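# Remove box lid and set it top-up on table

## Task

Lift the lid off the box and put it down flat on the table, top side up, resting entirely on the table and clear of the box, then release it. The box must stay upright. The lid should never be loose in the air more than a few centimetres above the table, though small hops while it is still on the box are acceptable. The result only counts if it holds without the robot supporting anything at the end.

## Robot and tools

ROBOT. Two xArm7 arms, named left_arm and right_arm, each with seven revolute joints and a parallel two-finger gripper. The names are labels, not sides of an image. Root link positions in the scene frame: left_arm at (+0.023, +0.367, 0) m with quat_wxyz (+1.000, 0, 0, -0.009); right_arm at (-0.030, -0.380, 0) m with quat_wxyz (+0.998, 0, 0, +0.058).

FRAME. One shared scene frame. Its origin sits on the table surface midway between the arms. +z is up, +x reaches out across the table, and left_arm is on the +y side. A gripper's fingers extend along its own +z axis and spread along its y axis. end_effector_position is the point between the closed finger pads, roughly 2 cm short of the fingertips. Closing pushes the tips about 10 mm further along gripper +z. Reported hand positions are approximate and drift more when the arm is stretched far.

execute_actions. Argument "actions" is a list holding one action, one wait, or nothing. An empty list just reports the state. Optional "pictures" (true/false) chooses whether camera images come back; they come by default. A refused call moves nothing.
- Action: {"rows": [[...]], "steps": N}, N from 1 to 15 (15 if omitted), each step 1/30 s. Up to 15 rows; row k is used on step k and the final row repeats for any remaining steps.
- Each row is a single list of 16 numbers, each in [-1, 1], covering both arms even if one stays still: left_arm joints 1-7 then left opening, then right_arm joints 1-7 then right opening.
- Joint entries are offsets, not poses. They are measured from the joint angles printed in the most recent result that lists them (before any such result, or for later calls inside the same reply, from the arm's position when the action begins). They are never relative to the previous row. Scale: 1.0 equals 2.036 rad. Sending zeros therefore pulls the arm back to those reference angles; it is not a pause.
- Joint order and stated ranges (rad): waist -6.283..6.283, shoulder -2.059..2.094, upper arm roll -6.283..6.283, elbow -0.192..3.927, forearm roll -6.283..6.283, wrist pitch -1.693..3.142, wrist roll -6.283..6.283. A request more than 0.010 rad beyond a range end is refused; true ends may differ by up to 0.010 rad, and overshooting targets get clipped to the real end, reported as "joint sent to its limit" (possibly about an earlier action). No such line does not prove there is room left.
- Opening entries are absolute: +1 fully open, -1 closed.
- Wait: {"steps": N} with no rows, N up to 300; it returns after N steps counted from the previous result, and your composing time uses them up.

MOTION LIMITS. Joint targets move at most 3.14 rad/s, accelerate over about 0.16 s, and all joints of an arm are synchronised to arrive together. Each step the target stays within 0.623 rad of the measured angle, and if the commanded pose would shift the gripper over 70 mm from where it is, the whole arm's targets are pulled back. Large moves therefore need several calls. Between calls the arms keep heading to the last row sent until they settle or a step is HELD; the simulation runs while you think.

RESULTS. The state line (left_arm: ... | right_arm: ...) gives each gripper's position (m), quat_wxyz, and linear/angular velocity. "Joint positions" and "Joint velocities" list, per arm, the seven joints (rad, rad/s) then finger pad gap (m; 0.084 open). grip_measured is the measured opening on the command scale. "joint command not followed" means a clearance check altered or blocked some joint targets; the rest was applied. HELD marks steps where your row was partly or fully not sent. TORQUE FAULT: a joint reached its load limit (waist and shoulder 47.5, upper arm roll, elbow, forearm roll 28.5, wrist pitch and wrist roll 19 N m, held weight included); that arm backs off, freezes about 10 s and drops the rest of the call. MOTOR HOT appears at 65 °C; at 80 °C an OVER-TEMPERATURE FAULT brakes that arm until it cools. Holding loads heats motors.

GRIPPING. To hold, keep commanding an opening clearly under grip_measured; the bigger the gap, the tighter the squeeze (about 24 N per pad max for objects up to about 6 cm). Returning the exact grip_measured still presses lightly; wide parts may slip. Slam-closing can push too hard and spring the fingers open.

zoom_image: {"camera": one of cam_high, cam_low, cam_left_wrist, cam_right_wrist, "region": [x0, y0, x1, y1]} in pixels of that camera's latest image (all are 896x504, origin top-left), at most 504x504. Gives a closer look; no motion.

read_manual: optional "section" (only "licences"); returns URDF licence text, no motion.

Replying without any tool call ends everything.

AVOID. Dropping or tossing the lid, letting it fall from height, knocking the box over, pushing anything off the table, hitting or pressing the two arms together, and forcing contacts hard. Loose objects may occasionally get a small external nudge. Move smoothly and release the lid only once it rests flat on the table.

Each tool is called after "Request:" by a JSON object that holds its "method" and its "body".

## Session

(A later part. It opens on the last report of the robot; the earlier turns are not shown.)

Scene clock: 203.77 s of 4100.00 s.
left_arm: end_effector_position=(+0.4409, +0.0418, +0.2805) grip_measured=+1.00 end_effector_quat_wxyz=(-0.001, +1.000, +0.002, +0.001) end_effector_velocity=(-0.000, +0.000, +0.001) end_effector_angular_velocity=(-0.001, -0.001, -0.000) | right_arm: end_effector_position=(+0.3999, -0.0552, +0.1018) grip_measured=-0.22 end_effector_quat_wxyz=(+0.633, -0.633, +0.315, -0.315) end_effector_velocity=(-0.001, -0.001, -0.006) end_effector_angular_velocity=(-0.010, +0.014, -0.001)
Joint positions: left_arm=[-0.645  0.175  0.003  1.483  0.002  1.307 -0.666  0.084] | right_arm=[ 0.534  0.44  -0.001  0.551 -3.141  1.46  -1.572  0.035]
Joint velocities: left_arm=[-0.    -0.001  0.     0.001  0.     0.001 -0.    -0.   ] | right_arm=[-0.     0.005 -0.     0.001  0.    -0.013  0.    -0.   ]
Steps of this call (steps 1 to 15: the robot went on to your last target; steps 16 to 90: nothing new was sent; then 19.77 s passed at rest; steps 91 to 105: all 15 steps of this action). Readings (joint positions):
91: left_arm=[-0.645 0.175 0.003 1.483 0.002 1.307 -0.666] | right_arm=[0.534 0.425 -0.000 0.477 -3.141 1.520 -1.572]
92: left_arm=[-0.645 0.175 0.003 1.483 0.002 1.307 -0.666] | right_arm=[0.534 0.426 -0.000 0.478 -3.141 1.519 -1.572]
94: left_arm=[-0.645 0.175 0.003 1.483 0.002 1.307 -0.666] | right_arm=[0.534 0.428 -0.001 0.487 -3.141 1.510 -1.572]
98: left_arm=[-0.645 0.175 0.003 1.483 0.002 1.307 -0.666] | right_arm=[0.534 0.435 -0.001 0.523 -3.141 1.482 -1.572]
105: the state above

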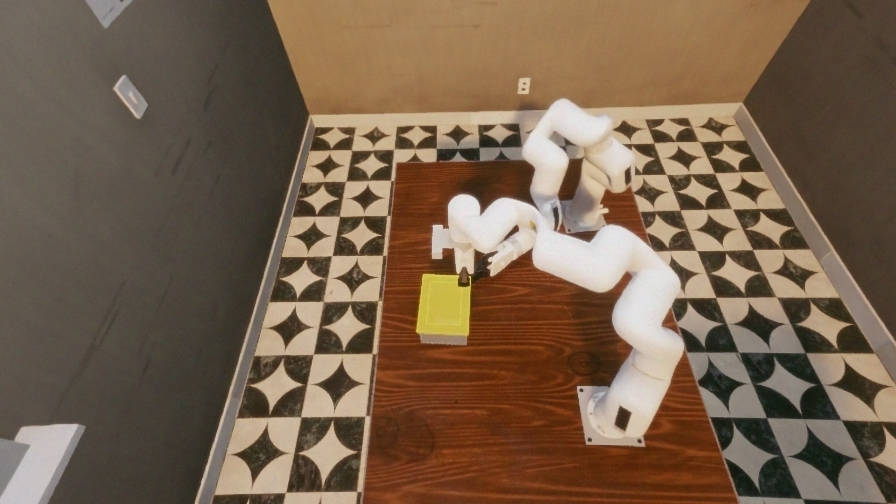

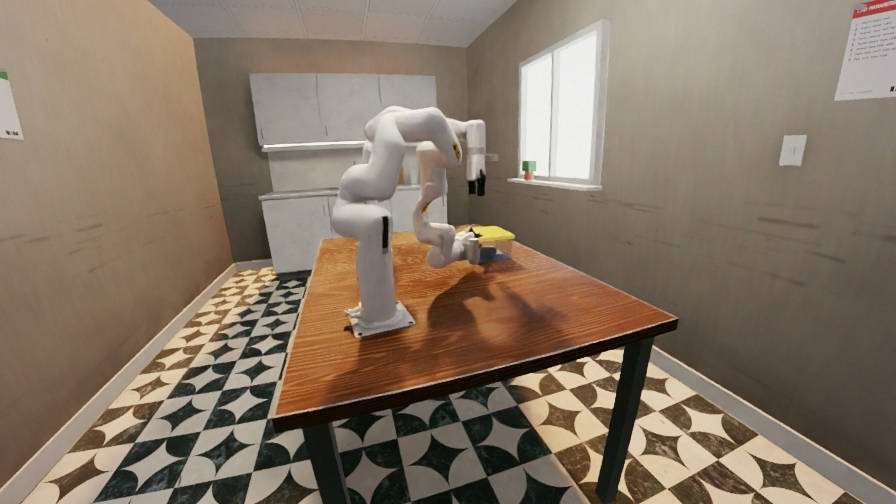

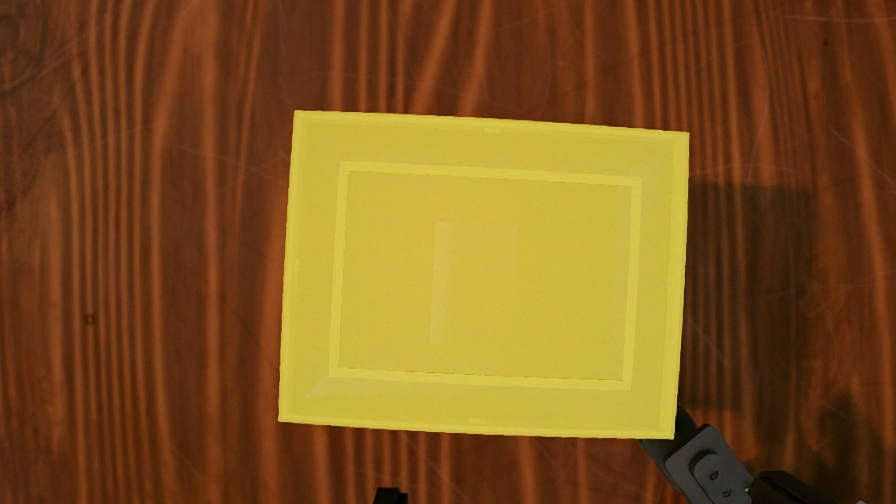

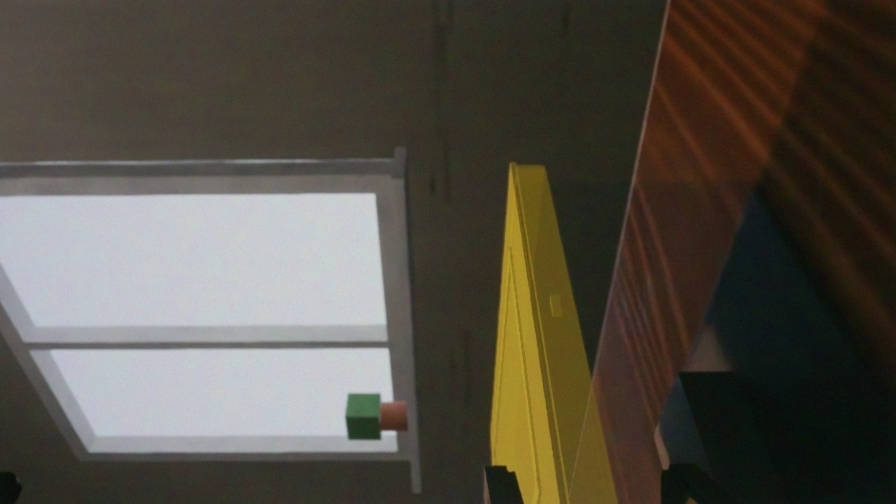

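Request:
{"method": "execute_actions", "body": {"actions": [{"rows": [[0,0,0,0,0,0,0,1,0,0.001,0,0.003,0,-0.002,0,-0.3],[0,0,0,0,0,0,0,1,0,0.002,0,0.005,0,-0.003,0,-0.3],[0,0,0,0,0,0,0,1,0,0.0033,0,0.0085,0,-0.005,0,-0.4]], "steps": 12}]}}

Request:
{"method": "zoom_image", "body": {"camera": "cam_left_wrist", "region": [610, 380, 770, 504]}}

Scene clock: 219.67 s of 4100.00 s.
left_arm: end_effector_position=(+0.4409, +0.0418, +0.2805) grip_measured=+1.00 end_effector_quat_wxyz=(-0.001, +1.000, +0.002, +0.001) end_effector_velocity=(-0.000, -0.000, +0.000) end_effector_angular_velocity=(-0.000, -0.000, -0.002) | right_arm: end_effector_position=(+0.4040, -0.0521, +0.1019) grip_measured=-0.42 end_effector_quat_wxyz=(+0.633, -0.633, +0.315, -0.315) end_effector_velocity=(-0.000, -0.000, -0.001) end_effector_angular_velocity=(-0.002, +0.002, -0.000)
Joint positions: left_arm=[-0.645  0.175  0.003  1.483  0.002  1.307 -0.666  0.084] | right_arm=[ 0.534  0.447 -0.001  0.568 -3.141  1.449 -1.572  0.026]
Joint velocities: left_arm=[-0.    -0.    -0.    -0.    -0.    -0.     0.001  0.   ] | right_arm=[-0.     0.001 -0.    -0.     0.    -0.002  0.    -0.   ]
Steps of this call (steps 1 to 15: the robot went on to your last target; steps 16 to 90: nothing new was sent; then 12.50 s passed at rest; steps 91 to 102: all 12 steps of this action). Readings (joint positions):
91: left_arm=[-0.645 0.175 0.003 1.483 0.002 1.307 -0.666] | right_arm=[0.534 0.441 -0.001 0.552 -3.141 1.459 -1.572]
92: left_arm=[-0.645 0.175 0.003 1.483 0.002 1.307 -0.666] | right_arm=[0.534 0.441 -0.001 0.553 -3.141 1.458 -1.572]
94: left_arm=[-0.645 0.175 0.003 1.483 0.002 1.307 -0.666] | right_arm=[0.534 0.443 -0.001 0.558 -3.141 1.455 -1.572]
98: left_arm=[-0.645 0.175 0.003 1.483 0.002 1.307 -0.666] | right_arm=[0.534 0.447 -0.000 0.568 -3.141 1.450 -1.572]
102: the state above

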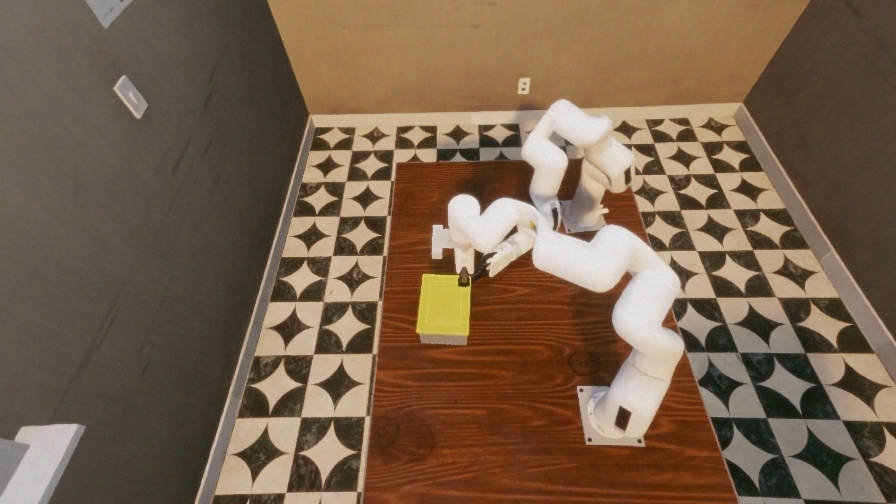

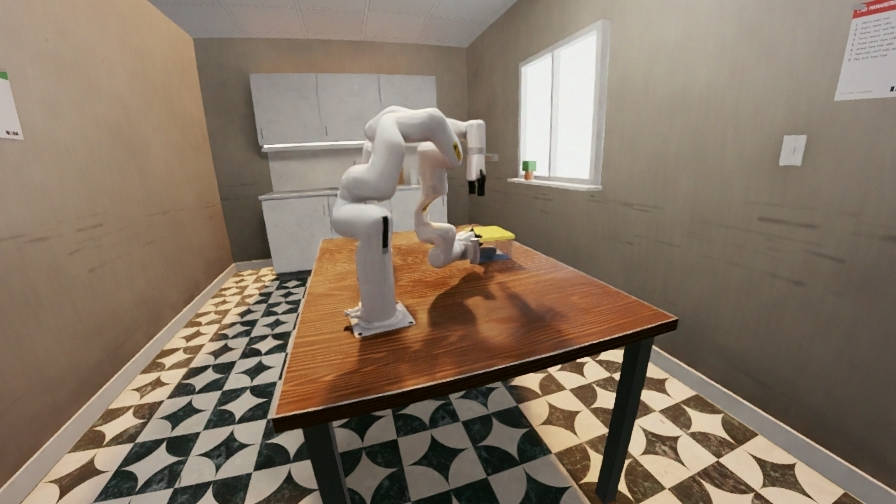

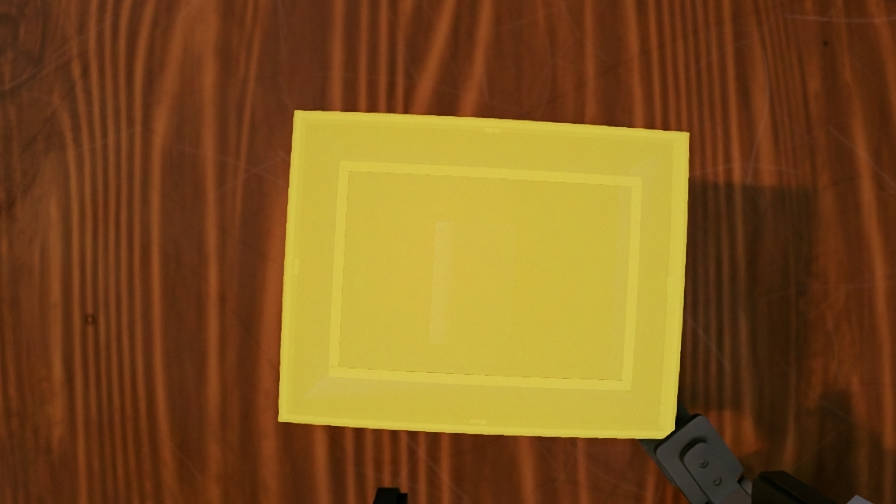

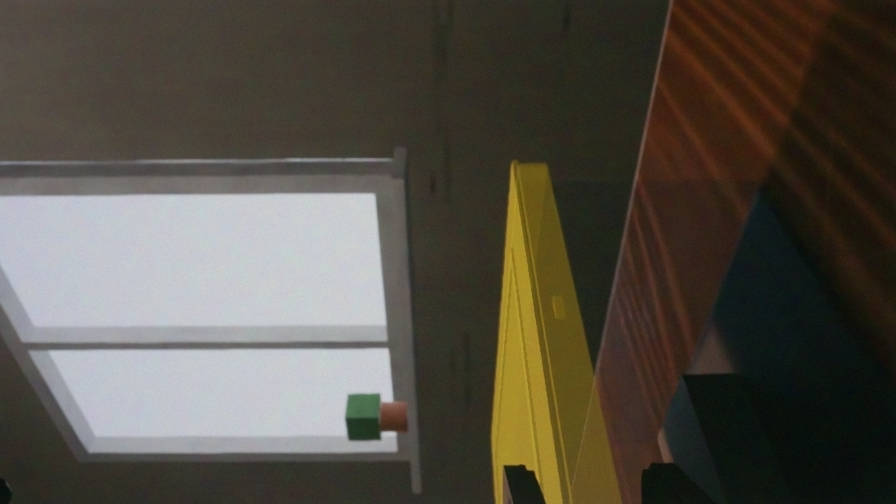

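Region (610, 380, 770, 504) of cam_left_wrist's 896x504 image, scaled by 3.150, with more detail than that image has; it fills the top 391 rows of this view, and the rest is white.

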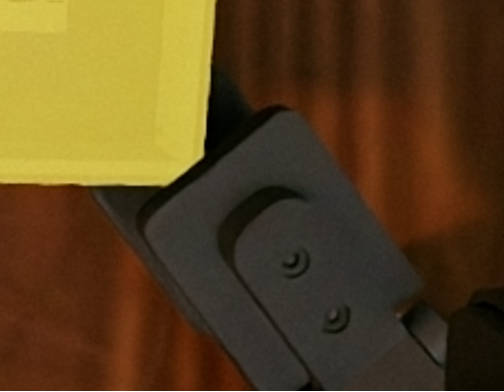

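Request:
{"method": "execute_actions", "body": {"actions": [{"rows": [[0,0,0,0,0,0,0,1,0,0.001,0,0.0025,0,-0.0015,0,-0.45],[0,0,0,0,0,0,0,1,0,0.002,0,0.005,0,-0.003,0,-0.5]], "steps": 10}]}}

Request:
{"method": "zoom_image", "body": {"camera": "cam_left_wrist", "region": [610, 380, 770, 504]}}

Scene clock: 225.97 s of 4100.00 s.
left_arm: end_effector_position=(+0.4409, +0.0418, +0.2805) grip_measured=+1.00 end_effector_quat_wxyz=(-0.001, +1.000, +0.002, +0.001) end_effector_velocity=(-0.000, +0.000, -0.000) end_effector_angular_velocity=(+0.001, +0.001, +0.000) | right_arm: end_effector_position=(+0.4062, -0.0506, +0.1015) grip_measured=-0.52 end_effector_quat_wxyz=(+0.633, -0.634, +0.315, -0.315) end_effector_velocity=(+0.002, +0.002, +0.002) end_effector_angular_velocity=(+0.004, -0.005, +0.002)
Joint positions: left_arm=[-0.645  0.175  0.003  1.483  0.002  1.307 -0.666  0.084] | right_arm=[ 0.534  0.451 -0.001  0.578 -3.141  1.443 -1.572  0.021]
Joint velocities: left_arm=[-0.    -0.001 -0.    -0.002 -0.     0.    -0.    -0.   ] | right_arm=[ 0.    -0.     0.001  0.006 -0.    -0.001  0.    -0.   ]
Steps of this call (steps 1 to 15: the robot went on to your last target; steps 16 to 90: nothing new was sent; then 2.97 s passed at rest; steps 91 to 100: all 10 steps of this action). Readings (joint positions):
91: left_arm=[-0.645 0.175 0.003 1.483 0.002 1.307 -0.666] | right_arm=[0.534 0.447 -0.001 0.569 -3.141 1.449 -1.572]
92: left_arm=[-0.645 0.175 0.003 1.483 0.002 1.307 -0.666] | right_arm=[0.534 0.448 -0.001 0.569 -3.141 1.449 -1.572]
94: left_arm=[-0.645 0.175 0.003 1.483 0.002 1.307 -0.666] | right_arm=[0.534 0.450 -0.001 0.574 -3.141 1.446 -1.572]
98: left_arm=[-0.645 0.175 0.003 1.483 0.002 1.307 -0.666] | right_arm=[0.534 0.451 -0.001 0.577 -3.141 1.443 -1.572]
100: the state above

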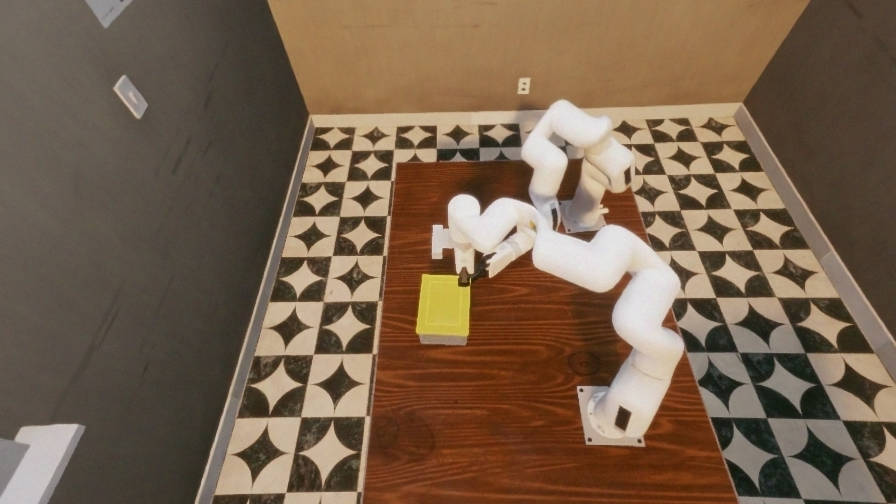

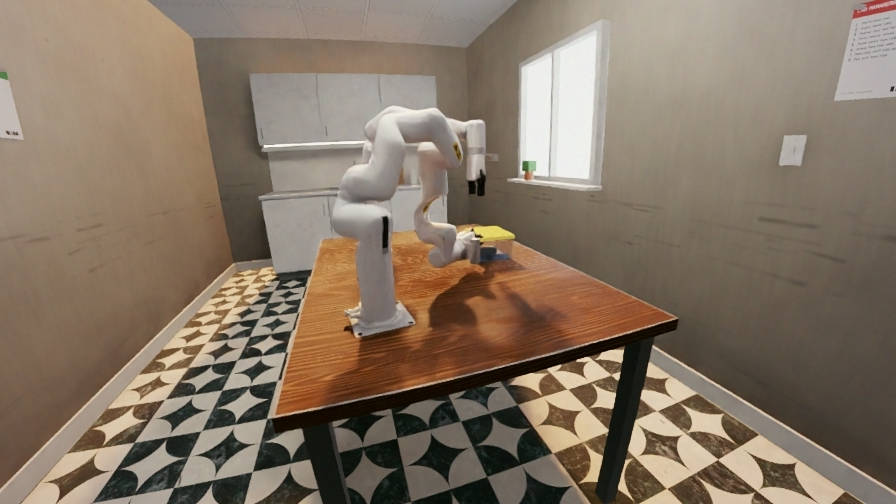

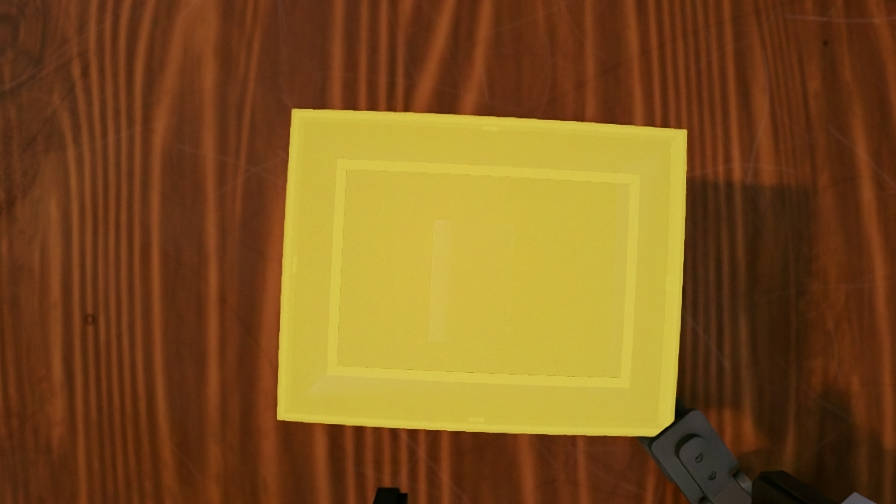

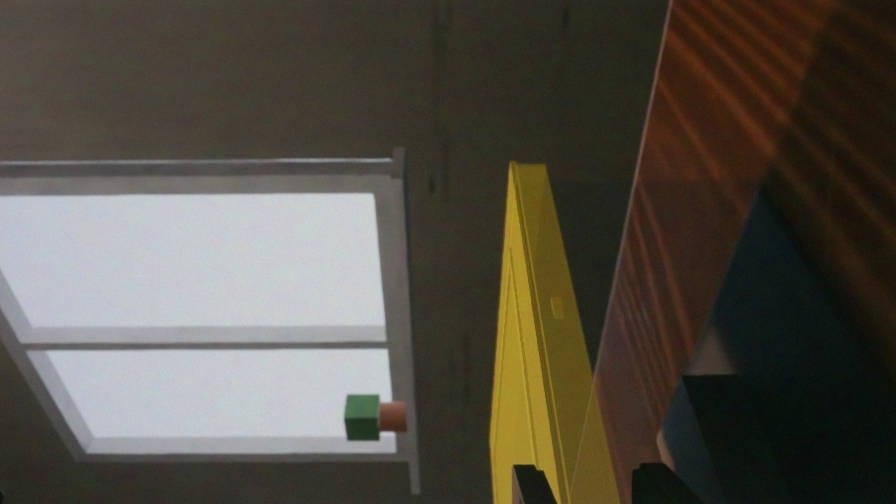

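Region (610, 380, 770, 504) of cam_left_wrist's 896x504 image, scaled by 3.150, with more detail than that image has; it fills the top 391 rows of this view, and the rest is white.

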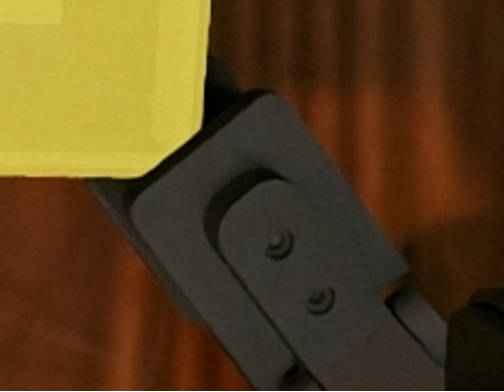

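Request:
{"method": "execute_actions", "body": {"actions": [{"rows": [[0,0,0,0,0,0,0,1,0,0,0,0,0,0,0,-0.56],[0,0,0,0,0,0,0,1,0,0,0,0,0,0,0,-0.6],[0,0,0,0,0,0,0,1,0,0,0,0,0,0,0,-0.64],[0,0,0,0,0,0,0,1,0,0,0,0,0,0,0,-0.68],[0,0,0,0,0,0,0,1,0,0,0,0,0,0,0,-0.72],[0,0,0,0,0,0,0,1,0,0,0,0,0,0,0,-0.78],[0,0,0,0,0,0,0,1,0,0,0,0,0,0,0,-0.85],[0,0,0,0,0,0,0,1,0,0,0,0,0,0,0,-0.92],[0,0,0,0,0,0,0,1,0,0,0,0,0,0,0,-1]], "steps": 13}], "pictures": false}}

Scene clock: 235.80 s of 4100.00 s.
left_arm: end_effector_position=(+0.4409, +0.0418, +0.2805) grip_measured=+1.00 end_effector_quat_wxyz=(-0.001, +1.000, +0.002, +0.001) end_effector_velocity=(+0.000, +0.000, +0.001) end_effector_angular_velocity=(-0.002, -0.002, +0.001) | right_arm: end_effector_position=(+0.4062, -0.0505, +0.1015) grip_measured=-0.69 end_effector_quat_wxyz=(+0.633, -0.634, +0.315, -0.315) end_effector_velocity=(-0.001, -0.001, -0.001) end_effector_angular_velocity=(-0.001, +0.001, -0.000)
Joint positions: left_arm=[-0.645  0.175  0.003  1.483  0.002  1.307 -0.666  0.084] | right_arm=[ 0.534  0.451 -0.001  0.578 -3.141  1.443 -1.572  0.014]
Joint velocities: left_arm=[-0.    -0.002  0.001  0.    -0.    -0.001 -0.    -0.   ] | right_arm=[-0.    -0.001 -0.001 -0.003 -0.     0.001 -0.    -0.   ]
Steps of this call (steps 1 to 15: the robot went on to your last target; steps 16 to 90: nothing new was sent; then 6.40 s passed at rest; steps 91 to 103: all 13 steps of this action). Readings (joint positions):
91: left_arm=[-0.645 0.175 0.003 1.483 0.002 1.307 -0.666] | right_arm=[0.534 0.451 -0.001 0.579 -3.141 1.443 -1.572]
92: left_arm=[-0.645 0.175 0.003 1.483 0.002 1.307 -0.666] | right_arm=[0.534 0.451 -0.000 0.578 -3.141 1.443 -1.572]
94: left_arm=[-0.645 0.175 0.003 1.483 0.002 1.307 -0.666] | right_arm=[0.534 0.451 -0.000 0.578 -3.141 1.443 -1.572]
98: left_arm=[-0.645 0.175 0.003 1.483 0.002 1.307 -0.666] | right_arm=[0.534 0.451 -0.000 0.578 -3.141 1.443 -1.572]
103: the state above

Request:
{"method": "execute_actions", "body": {"actions": [{"rows": [[0,0,0,0,0,0,0,1,0,-0.002,0,-0.0015,0,-0.001,0,-1],[0,0,0,0,0,0,0,1,0,-0.005,0,-0.0025,0,-0.003,0,-1],[0,0,0,0,0,0,0,1,0,-0.008,0,-0.0035,0,-0.005,0,-1],[0,0,0,0,0,0,0,1,0,-0.012,0,-0.0045,0,-0.008,0,-1],[0,0,0,0,0,0,0,1,0,-0.016,0,-0.0055,0,-0.011,0,-1],[0,0,0,0,0,0,0,1,0,-0.02,0,-0.0067,0,-0.0135,0,-1],[0,0,0,0,0,0,0,1,0,-0.024,0,-0.0078,0,-0.0165,0,-1],[0,0,0,0,0,0,0,1,0,-0.028,0,-0.009,0,-0.019,0,-1],[0,0,0,0,0,0,0,1,0,-0.032,0,-0.01,0,-0.022,0,-1],[0,0,0,0,0,0,0,1,0,-0.035,0,-0.011,0,-0.024,0,-1],[0,0,0,0,0,0,0,1,0,-0.0381,0,-0.0117,0,-0.0263,0,-1]], "steps": 15}]}}

Scene clock: 245.17 s of 4100.00 s.
left_arm: end_effector_position=(+0.4409, +0.0418, +0.2805) grip_measured=+1.00 end_effector_quat_wxyz=(-0.001, +1.000, +0.002, +0.001) end_effector_velocity=(+0.000, +0.000, +0.000) end_effector_angular_velocity=(-0.000, -0.001, -0.001) | right_arm: end_effector_position=(+0.4052, -0.0507, +0.1218) grip_measured=-0.69 end_effector_quat_wxyz=(+0.634, -0.633, +0.314, -0.315) end_effector_velocity=(+0.001, -0.001, +0.014) end_effector_angular_velocity=(+0.001, -0.001, -0.002)
Joint positions: left_arm=[-0.645  0.175  0.003  1.483  0.002  1.307 -0.666  0.084] | right_arm=[ 0.534  0.376 -0.     0.556 -3.141  1.393 -1.572  0.014]
Joint velocities: left_arm=[ 0.    -0.001  0.     0.     0.     0.     0.001  0.   ] | right_arm=[ 0.    -0.051 -0.001 -0.011  0.001 -0.038  0.001 -0.   ]
Steps of this call (steps 1 to 15: the robot went on to your last target; steps 16 to 90: nothing new was sent; then 5.87 s passed at rest; steps 91 to 105: all 15 steps of this action). Readings (joint positions):
91: left_arm=[-0.645 0.175 0.003 1.483 0.002 1.307 -0.666] | right_arm=[0.534 0.451 -0.001 0.578 -3.141 1.443 -1.572]
92: left_arm=[-0.645 0.175 0.003 1.483 0.002 1.307 -0.666] | right_arm=[0.534 0.451 -0.001 0.577 -3.141 1.443 -1.572]
94: left_arm=[-0.645 0.175 0.003 1.483 0.002 1.307 -0.666] | right_arm=[0.534 0.445 -0.001 0.575 -3.141 1.439 -1.572]
98: left_arm=[-0.645 0.175 0.003 1.483 0.002 1.307 -0.666] | right_arm=[0.534 0.420 -0.001 0.566 -3.141 1.420 -1.572]
105: the state above

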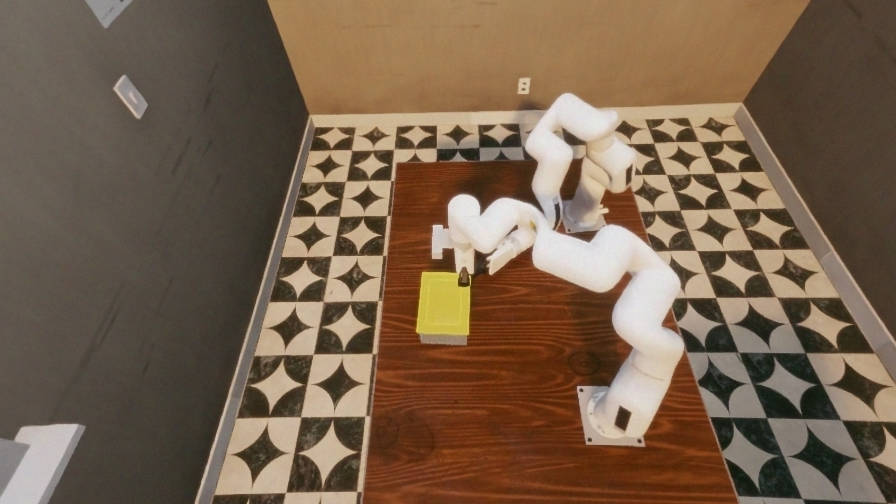

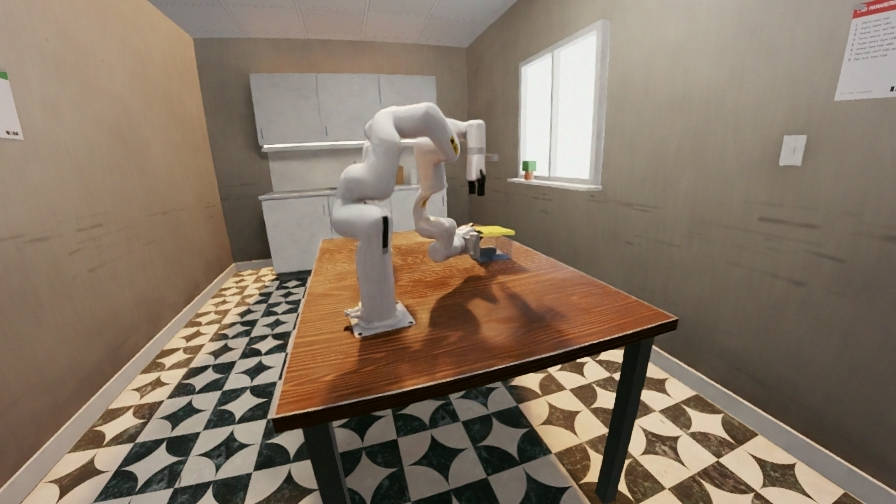

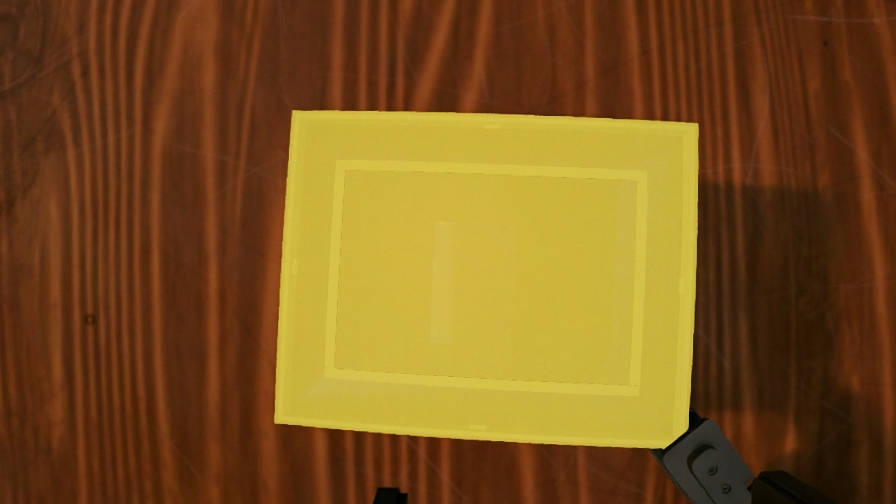

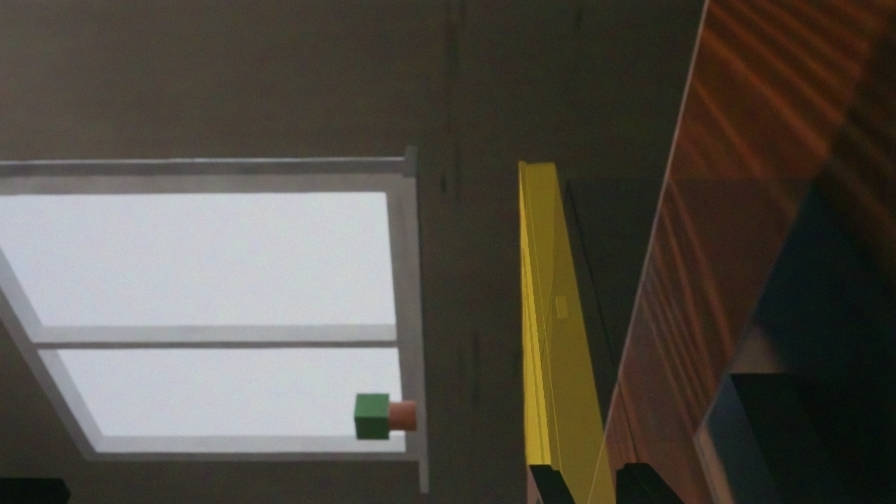

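Request:
{"method": "execute_actions", "body": {"actions": [{"rows": [[0.013,0.013,0,0.006,0,-0.007,-0.016,0.8,0,-0.005,0,0.001,0,-0.01,0,-1],[0.027,0.027,0,0.012,0,-0.015,-0.033,0.6,0,-0.011,0,0.002,0,-0.022,0,-1],[0.04,0.04,0,0.018,0,-0.022,-0.05,0.4,0,-0.017,0,0.003,0,-0.035,0,-1],[0.054,0.054,0,0.024,0,-0.029,-0.066,0.2,0,-0.023,0,0.004,0,-0.047,0,-1],[0.067,0.067,0,0.03,0,-0.037,-0.083,0,0,-0.029,0,0.005,0,-0.059,0,-1],[0.08,0.08,0,0.036,0,-0.044,-0.099,-0.08,0,-0.035,0,0.0056,0,-0.071,0,-1],[0.094,0.094,0,0.042,0,-0.051,-0.116,-0.08,0,-0.04,0,0.0065,0,-0.082,0,-1],[0.107,0.107,0,0.049,0,-0.059,-0.132,-0.08,0,-0.046,0,0.0074,0,-0.094,0,-1],[0.12,0.121,0,0.055,0,-0.066,-0.149,-0.08,0,-0.052,0,0.0083,0,-0.106,0,-1],[0.134,0.134,0,0.061,0,-0.073,-0.165,-0.08,0,-0.057,0,0.0092,0,-0.118,0,-1],[0.147,0.148,0,0.067,0,-0.081,-0.182,-0.08,0,-0.063,0,0.0102,0,-0.129,0,-1],[0.1606,0.1613,0,0.0728,0,-0.0881,-0.198,-0.08,0,-0.069,0,0.011,0,-0.141,0,-1],[0.1606,0.1613,0,0.0728,0,-0.0881,-0.198,-0.08,0,-0.0745,0,0.012,0,-0.1529,0,-1]], "steps": 15}], "pictures": false}}

Request:
{"method": "execute_actions", "body": {"actions": [{"steps": 12}]}}

Scene clock: 365.67 s of 4100.00 s.
left_arm: end_effector_position=(+0.5694, +0.1379, +0.1930) grip_measured=-0.09 end_effector_quat_wxyz=(-0.002, +0.957, +0.291, +0.001) end_effector_velocity=(+0.262, +0.293, -0.230) end_effector_angular_velocity=(+0.004, +0.003, +1.396) | right_arm: end_effector_position=(+0.4075, -0.0490, +0.1370) grip_measured=-0.69 end_effector_quat_wxyz=(-0.596, +0.668, -0.332, +0.297) end_effector_velocity=(-0.000, +0.001, +0.047) end_effector_angular_velocity=(-0.136, +0.180, +0.002)
Joint positions: left_arm=[-0.382  0.44   0.004  1.601  0.002  1.163 -0.989  0.04 ] | right_arm=[ 0.534  0.243 -0.     0.578 -3.141  1.122 -1.572  0.014]
Joint velocities: left_arm=[ 0.629  0.631 -0.001  0.282 -0.    -0.343 -0.769 -0.001] | right_arm=[ 0.001 -0.299  0.001  0.055 -0.    -0.579 -0.    -0.   ]
Steps of this call (steps 1 to 15: the robot went on to your last target; steps 16 to 90: nothing new was sent; then 117.00 s passed at rest; steps 91 to 105: all 15 steps of this action). Readings (joint positions):
91: left_arm=[-0.645 0.176 0.003 1.483 0.002 1.307 -0.666] | right_arm=[0.534 0.374 -0.001 0.554 -3.141 1.389 -1.572]
92: left_arm=[-0.642 0.178 0.001 1.485 0.002 1.305 -0.671] | right_arm=[0.534 0.373 -0.000 0.555 -3.141 1.386 -1.572]
94: left_arm=[-0.619 0.201 -0.003 1.498 0.002 1.290 -0.702] | right_arm=[0.534 0.363 -0.000 0.557 -3.141 1.365 -1.572]
98: left_arm=[-0.533 0.288 0.004 1.532 0.002 1.246 -0.803] | right_arm=[0.533 0.322 -0.001 0.565 -3.141 1.285 -1.572]
105: the state above

Scene clock: 366.07 s of 4100.00 s.
left_arm: end_effector_position=(+0.5945, +0.1655, +0.1713) grip_measured=-0.09 end_effector_quat_wxyz=(+0.000, +0.934, +0.356, +0.002) end_effector_velocity=(+0.004, +0.026, -0.012) end_effector_angular_velocity=(+0.021, +0.018, +0.042) | right_arm: end_effector_position=(+0.4067, -0.0495, +0.1383) grip_measured=-0.69 end_effector_quat_wxyz=(-0.590, +0.674, -0.335, +0.293) end_effector_velocity=(-0.000, -0.000, -0.000) end_effector_angular_velocity=(-0.001, +0.001, -0.000)
Joint positions: left_arm=[-0.32   0.502  0.     1.632  0.002  1.128 -1.068  0.04 ] | right_arm=[ 0.534  0.224 -0.     0.581 -3.141  1.082 -1.572  0.014]
Joint velocities: left_arm=[ 0.016  0.013  0.026 -0.011  0.001  0.001 -0.003 -0.   ] | right_arm=[-0.    -0.001 -0.    -0.001  0.    -0.002 -0.    -0.   ]
Steps of this call (steps 1 to 12: the robot went on to your last target). Readings (joint positions):
1: left_arm=[-0.362 0.460 0.004 1.610 0.002 1.152 -1.014] | right_arm=[0.534 0.234 -0.000 0.580 -3.141 1.106 -1.572]
2: left_arm=[-0.344 0.478 0.005 1.617 0.002 1.143 -1.034] | right_arm=[0.534 0.229 -0.000 0.581 -3.141 1.096 -1.572]
4: left_arm=[-0.323 0.499 0.008 1.624 0.002 1.133 -1.057] | right_arm=[0.534 0.225 -0.000 0.581 -3.141 1.086 -1.572]
8: left_arm=[-0.320 0.502 0.001 1.631 0.002 1.128 -1.067] | right_arm=[0.534 0.225 -0.000 0.580 -3.141 1.082 -1.572]
12: the state above

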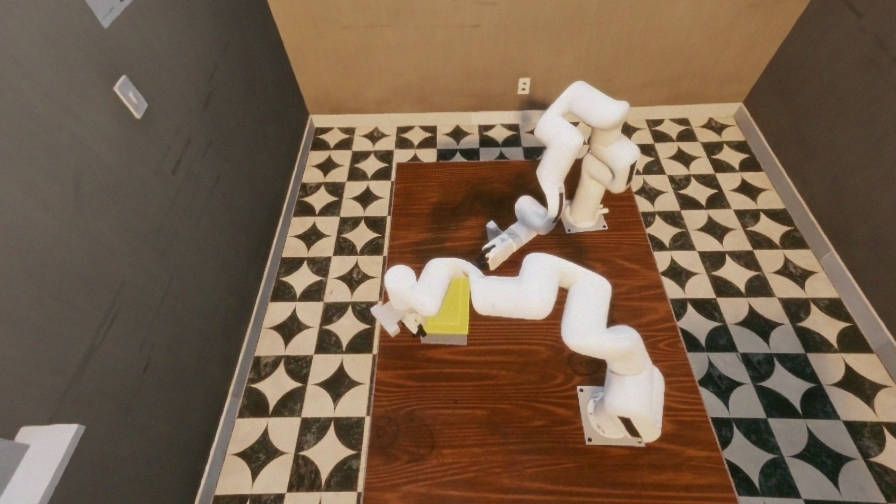

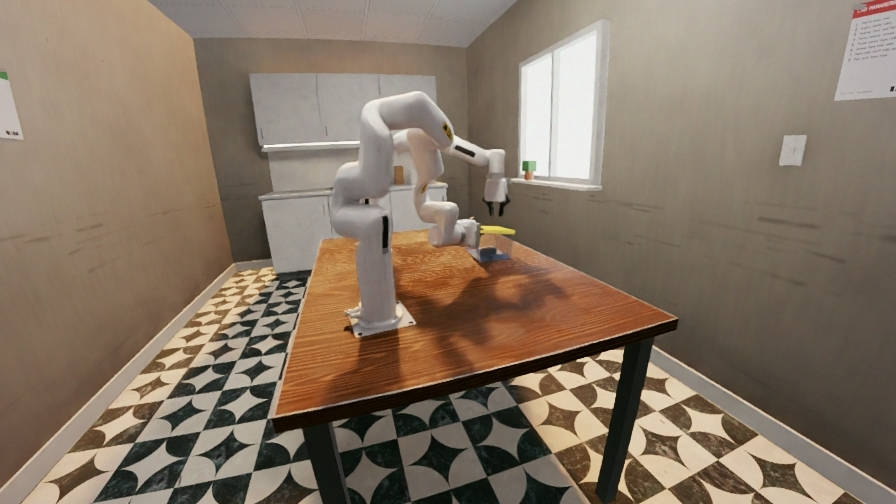

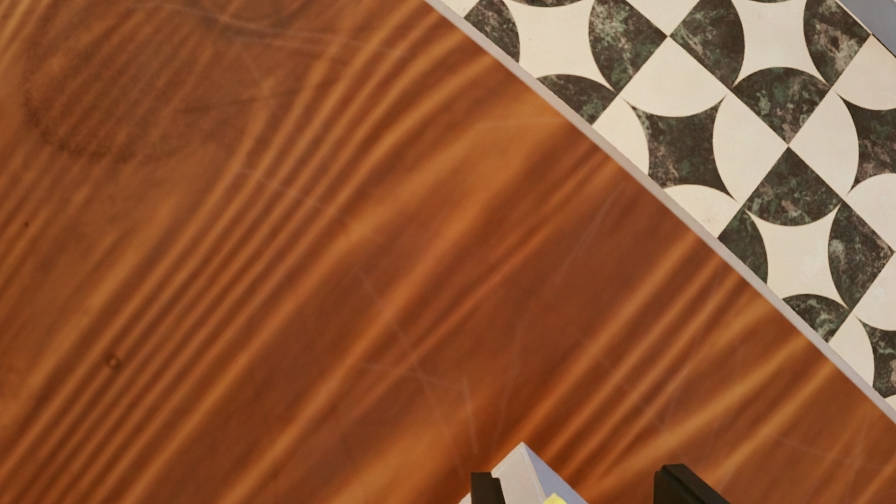

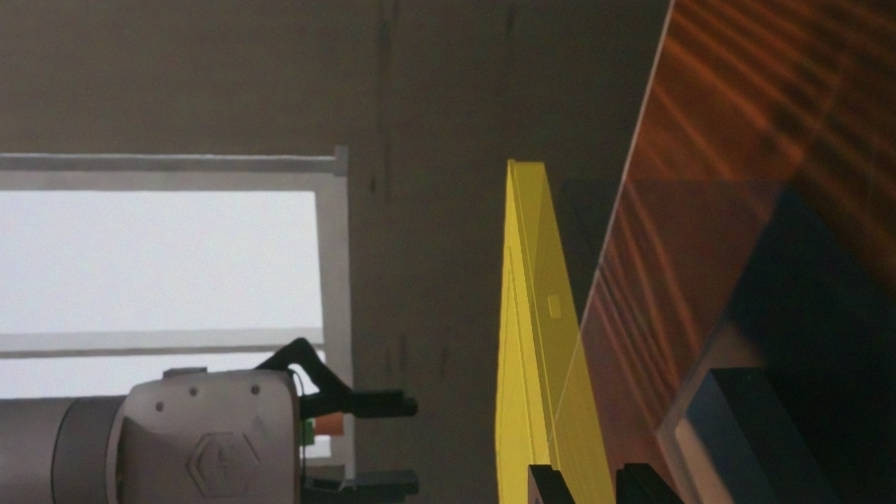

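Request:
{"method": "execute_actions", "body": {"actions": [{"rows": [[0,0.0055,0,-0.0066,0,-0.012,0,-0.08,0,0,0,0,0,0,0,-1],[0,0.011,0,-0.013,0,-0.024,0,-0.08,0,0,0,0,0,0,0,-1],[0,0.0166,0,-0.02,0,-0.036,0,-0.08,0,0,0,0,0,0,0,-1],[0,0.022,0,-0.0265,0,-0.048,0,-0.08,0,0,0,0,0,0,0,-1],[0,0.0277,0,-0.033,0,-0.06,0,-0.08,0,0,0,0,0,0,0,-1],[0,0.0332,0,-0.0398,0,-0.072,0,-0.08,0,0,0,0,0,0,0,-1],[0,0.0332,0,-0.0398,0,-0.072,0,-0.08,0,0,0,0,0,0,0,-1],[0,0.0332,0,-0.0398,0,-0.072,0,-0.08,0,0,0,0,0,0,0,-1],[0,0.0332,0,-0.0398,0,-0.072,0,-0.08,0,0,0,0,0,0,0,-1],[0,0.0332,0,-0.0398,0,-0.072,0,-0.08,0,0,0,0,0,0,0,-1],[-0.003,0.0312,0,-0.043,0,-0.0732,-0.003,-0.08,0,0,0,0,0,0,0,-1],[-0.006,0.0292,0,-0.0462,0,-0.0744,-0.007,-0.08,0,0,0,0,0,0,0,-1],[-0.009,0.0272,0,-0.0495,0,-0.0757,-0.01,-0.08,0,0,0,0,0,0,0,-1],[-0.012,0.0252,0,-0.0527,0,-0.0769,-0.013,-0.08,0,0,0,0,0,0,0,-1],[-0.0151,0.0232,0,-0.0559,0,-0.0781,-0.0167,-0.08,0,0,0,0,0,0,0,-1]], "steps": 15}], "pictures": false}}

Request:
{"method": "execute_actions", "body": {"actions": [{"steps": 12}]}}

Scene clock: 387.37 s of 4100.00 s.
left_arm: end_effector_position=(+0.5904, +0.1604, +0.1093) grip_measured=-0.09 end_effector_quat_wxyz=(-0.000, +0.934, +0.358, +0.002) end_effector_velocity=(-0.047, -0.095, +0.031) end_effector_angular_velocity=(-0.034, -0.068, -0.007) | right_arm: end_effector_position=(+0.4067, -0.0495, +0.1383) grip_measured=-0.69 end_effector_quat_wxyz=(-0.590, +0.674, -0.335, +0.293) end_effector_velocity=(-0.000, -0.000, -0.000) end_effector_angular_velocity=(-0.001, +0.001, -0.000)
Joint positions: left_arm=[-0.332  0.56   0.002  1.539  0.002  0.976 -1.083  0.04 ] | right_arm=[ 0.534  0.224 -0.     0.581 -3.141  1.082 -1.572  0.014]
Joint velocities: left_arm=[-0.161 -0.134 -0.014 -0.139 -0.    -0.08  -0.165  0.   ] | right_arm=[ 0.     0.    -0.    -0.001  0.    -0.    -0.    -0.   ]
Steps of this call (steps 1 to 30: the robot went on to your last target; steps 31 to 90: nothing new was sent; then 17.80 s passed at rest; steps 91 to 105: all 15 steps of this action). Readings (joint positions):
91: left_arm=[-0.318 0.504 0.003 1.631 0.002 1.127 -1.069] | right_arm=[0.534 0.224 -0.000 0.581 -3.141 1.081 -1.572]
92: left_arm=[-0.318 0.505 0.002 1.629 0.002 1.123 -1.069] | right_arm=[0.534 0.224 -0.000 0.581 -3.141 1.081 -1.572]
94: left_arm=[-0.319 0.512 0.001 1.619 0.002 1.099 -1.069] | right_arm=[0.534 0.224 -0.000 0.581 -3.141 1.082 -1.572]
98: left_arm=[-0.321 0.552 -0.000 1.571 0.002 1.020 -1.068] | right_arm=[0.534 0.224 -0.000 0.581 -3.141 1.082 -1.572]
105: the state above

Scene clock: 387.77 s of 4100.00 s.
left_arm: end_effector_position=(+0.5826, +0.1506, +0.1085) grip_measured=-0.09 end_effector_quat_wxyz=(-0.000, +0.934, +0.358, +0.001) end_effector_velocity=(-0.001, -0.000, -0.002) end_effector_angular_velocity=(+0.002, +0.003, -0.001) | right_arm: end_effector_position=(+0.4066, -0.0497, +0.1380) grip_measured=-0.69 end_effector_quat_wxyz=(-0.589, +0.674, -0.335, +0.293) end_effector_velocity=(+0.000, -0.000, +0.000) end_effector_angular_velocity=(+0.000, -0.000, -0.000)
Joint positions: left_arm=[-0.351  0.549  0.001  1.519  0.002  0.968 -1.102  0.04 ] | right_arm=[ 0.534  0.225 -0.     0.58  -3.141  1.081 -1.572  0.014]
Joint velocities: left_arm=[-0.001  0.003 -0.001 -0.     0.001  0.    -0.001  0.   ] | right_arm=[ 0.  0. -0.  0. -0.  0. -0.  0.]
Steps of this call (steps 1 to 12: the robot went on to your last target). Readings (joint positions):
1: left_arm=[-0.338 0.556 0.001 1.534 0.002 0.974 -1.088] | right_arm=[0.534 0.224 -0.000 0.581 -3.141 1.082 -1.572]
2: left_arm=[-0.343 0.552 -0.000 1.528 0.002 0.972 -1.094] | right_arm=[0.534 0.224 -0.000 0.581 -3.141 1.082 -1.572]
4: left_arm=[-0.350 0.549 -0.002 1.522 0.002 0.969 -1.099] | right_arm=[0.534 0.224 -0.000 0.580 -3.141 1.081 -1.572]
8: left_arm=[-0.351 0.548 0.000 1.519 0.002 0.968 -1.102] | right_arm=[0.534 0.225 -0.000 0.580 -3.141 1.081 -1.572]
12: the state above

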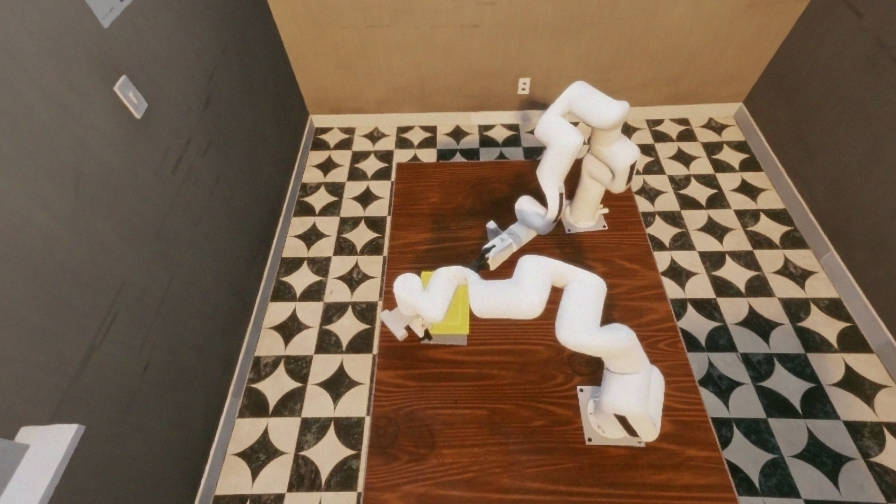

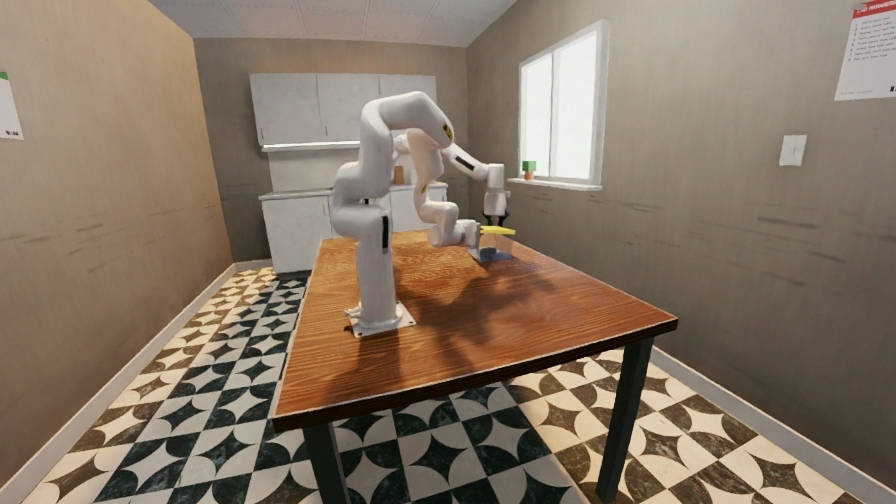

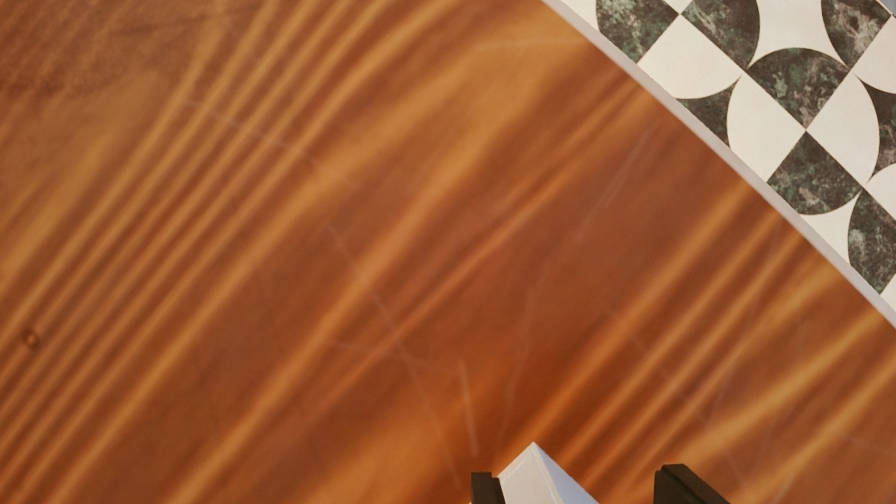

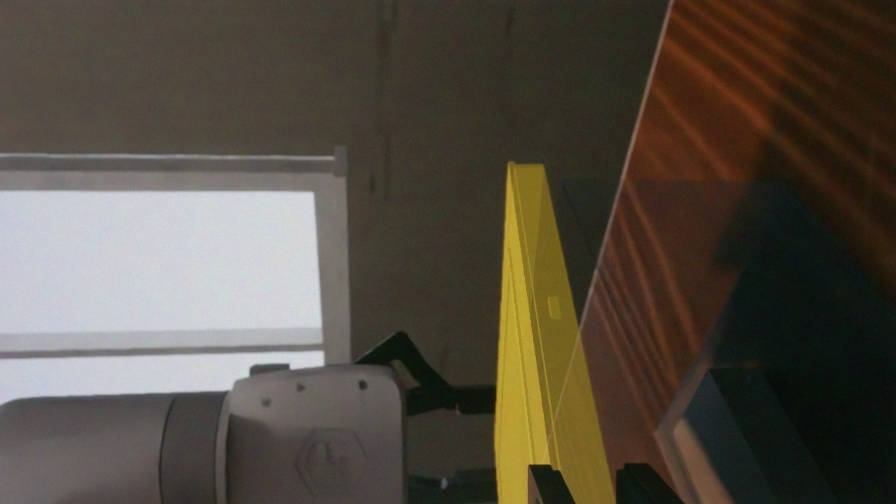

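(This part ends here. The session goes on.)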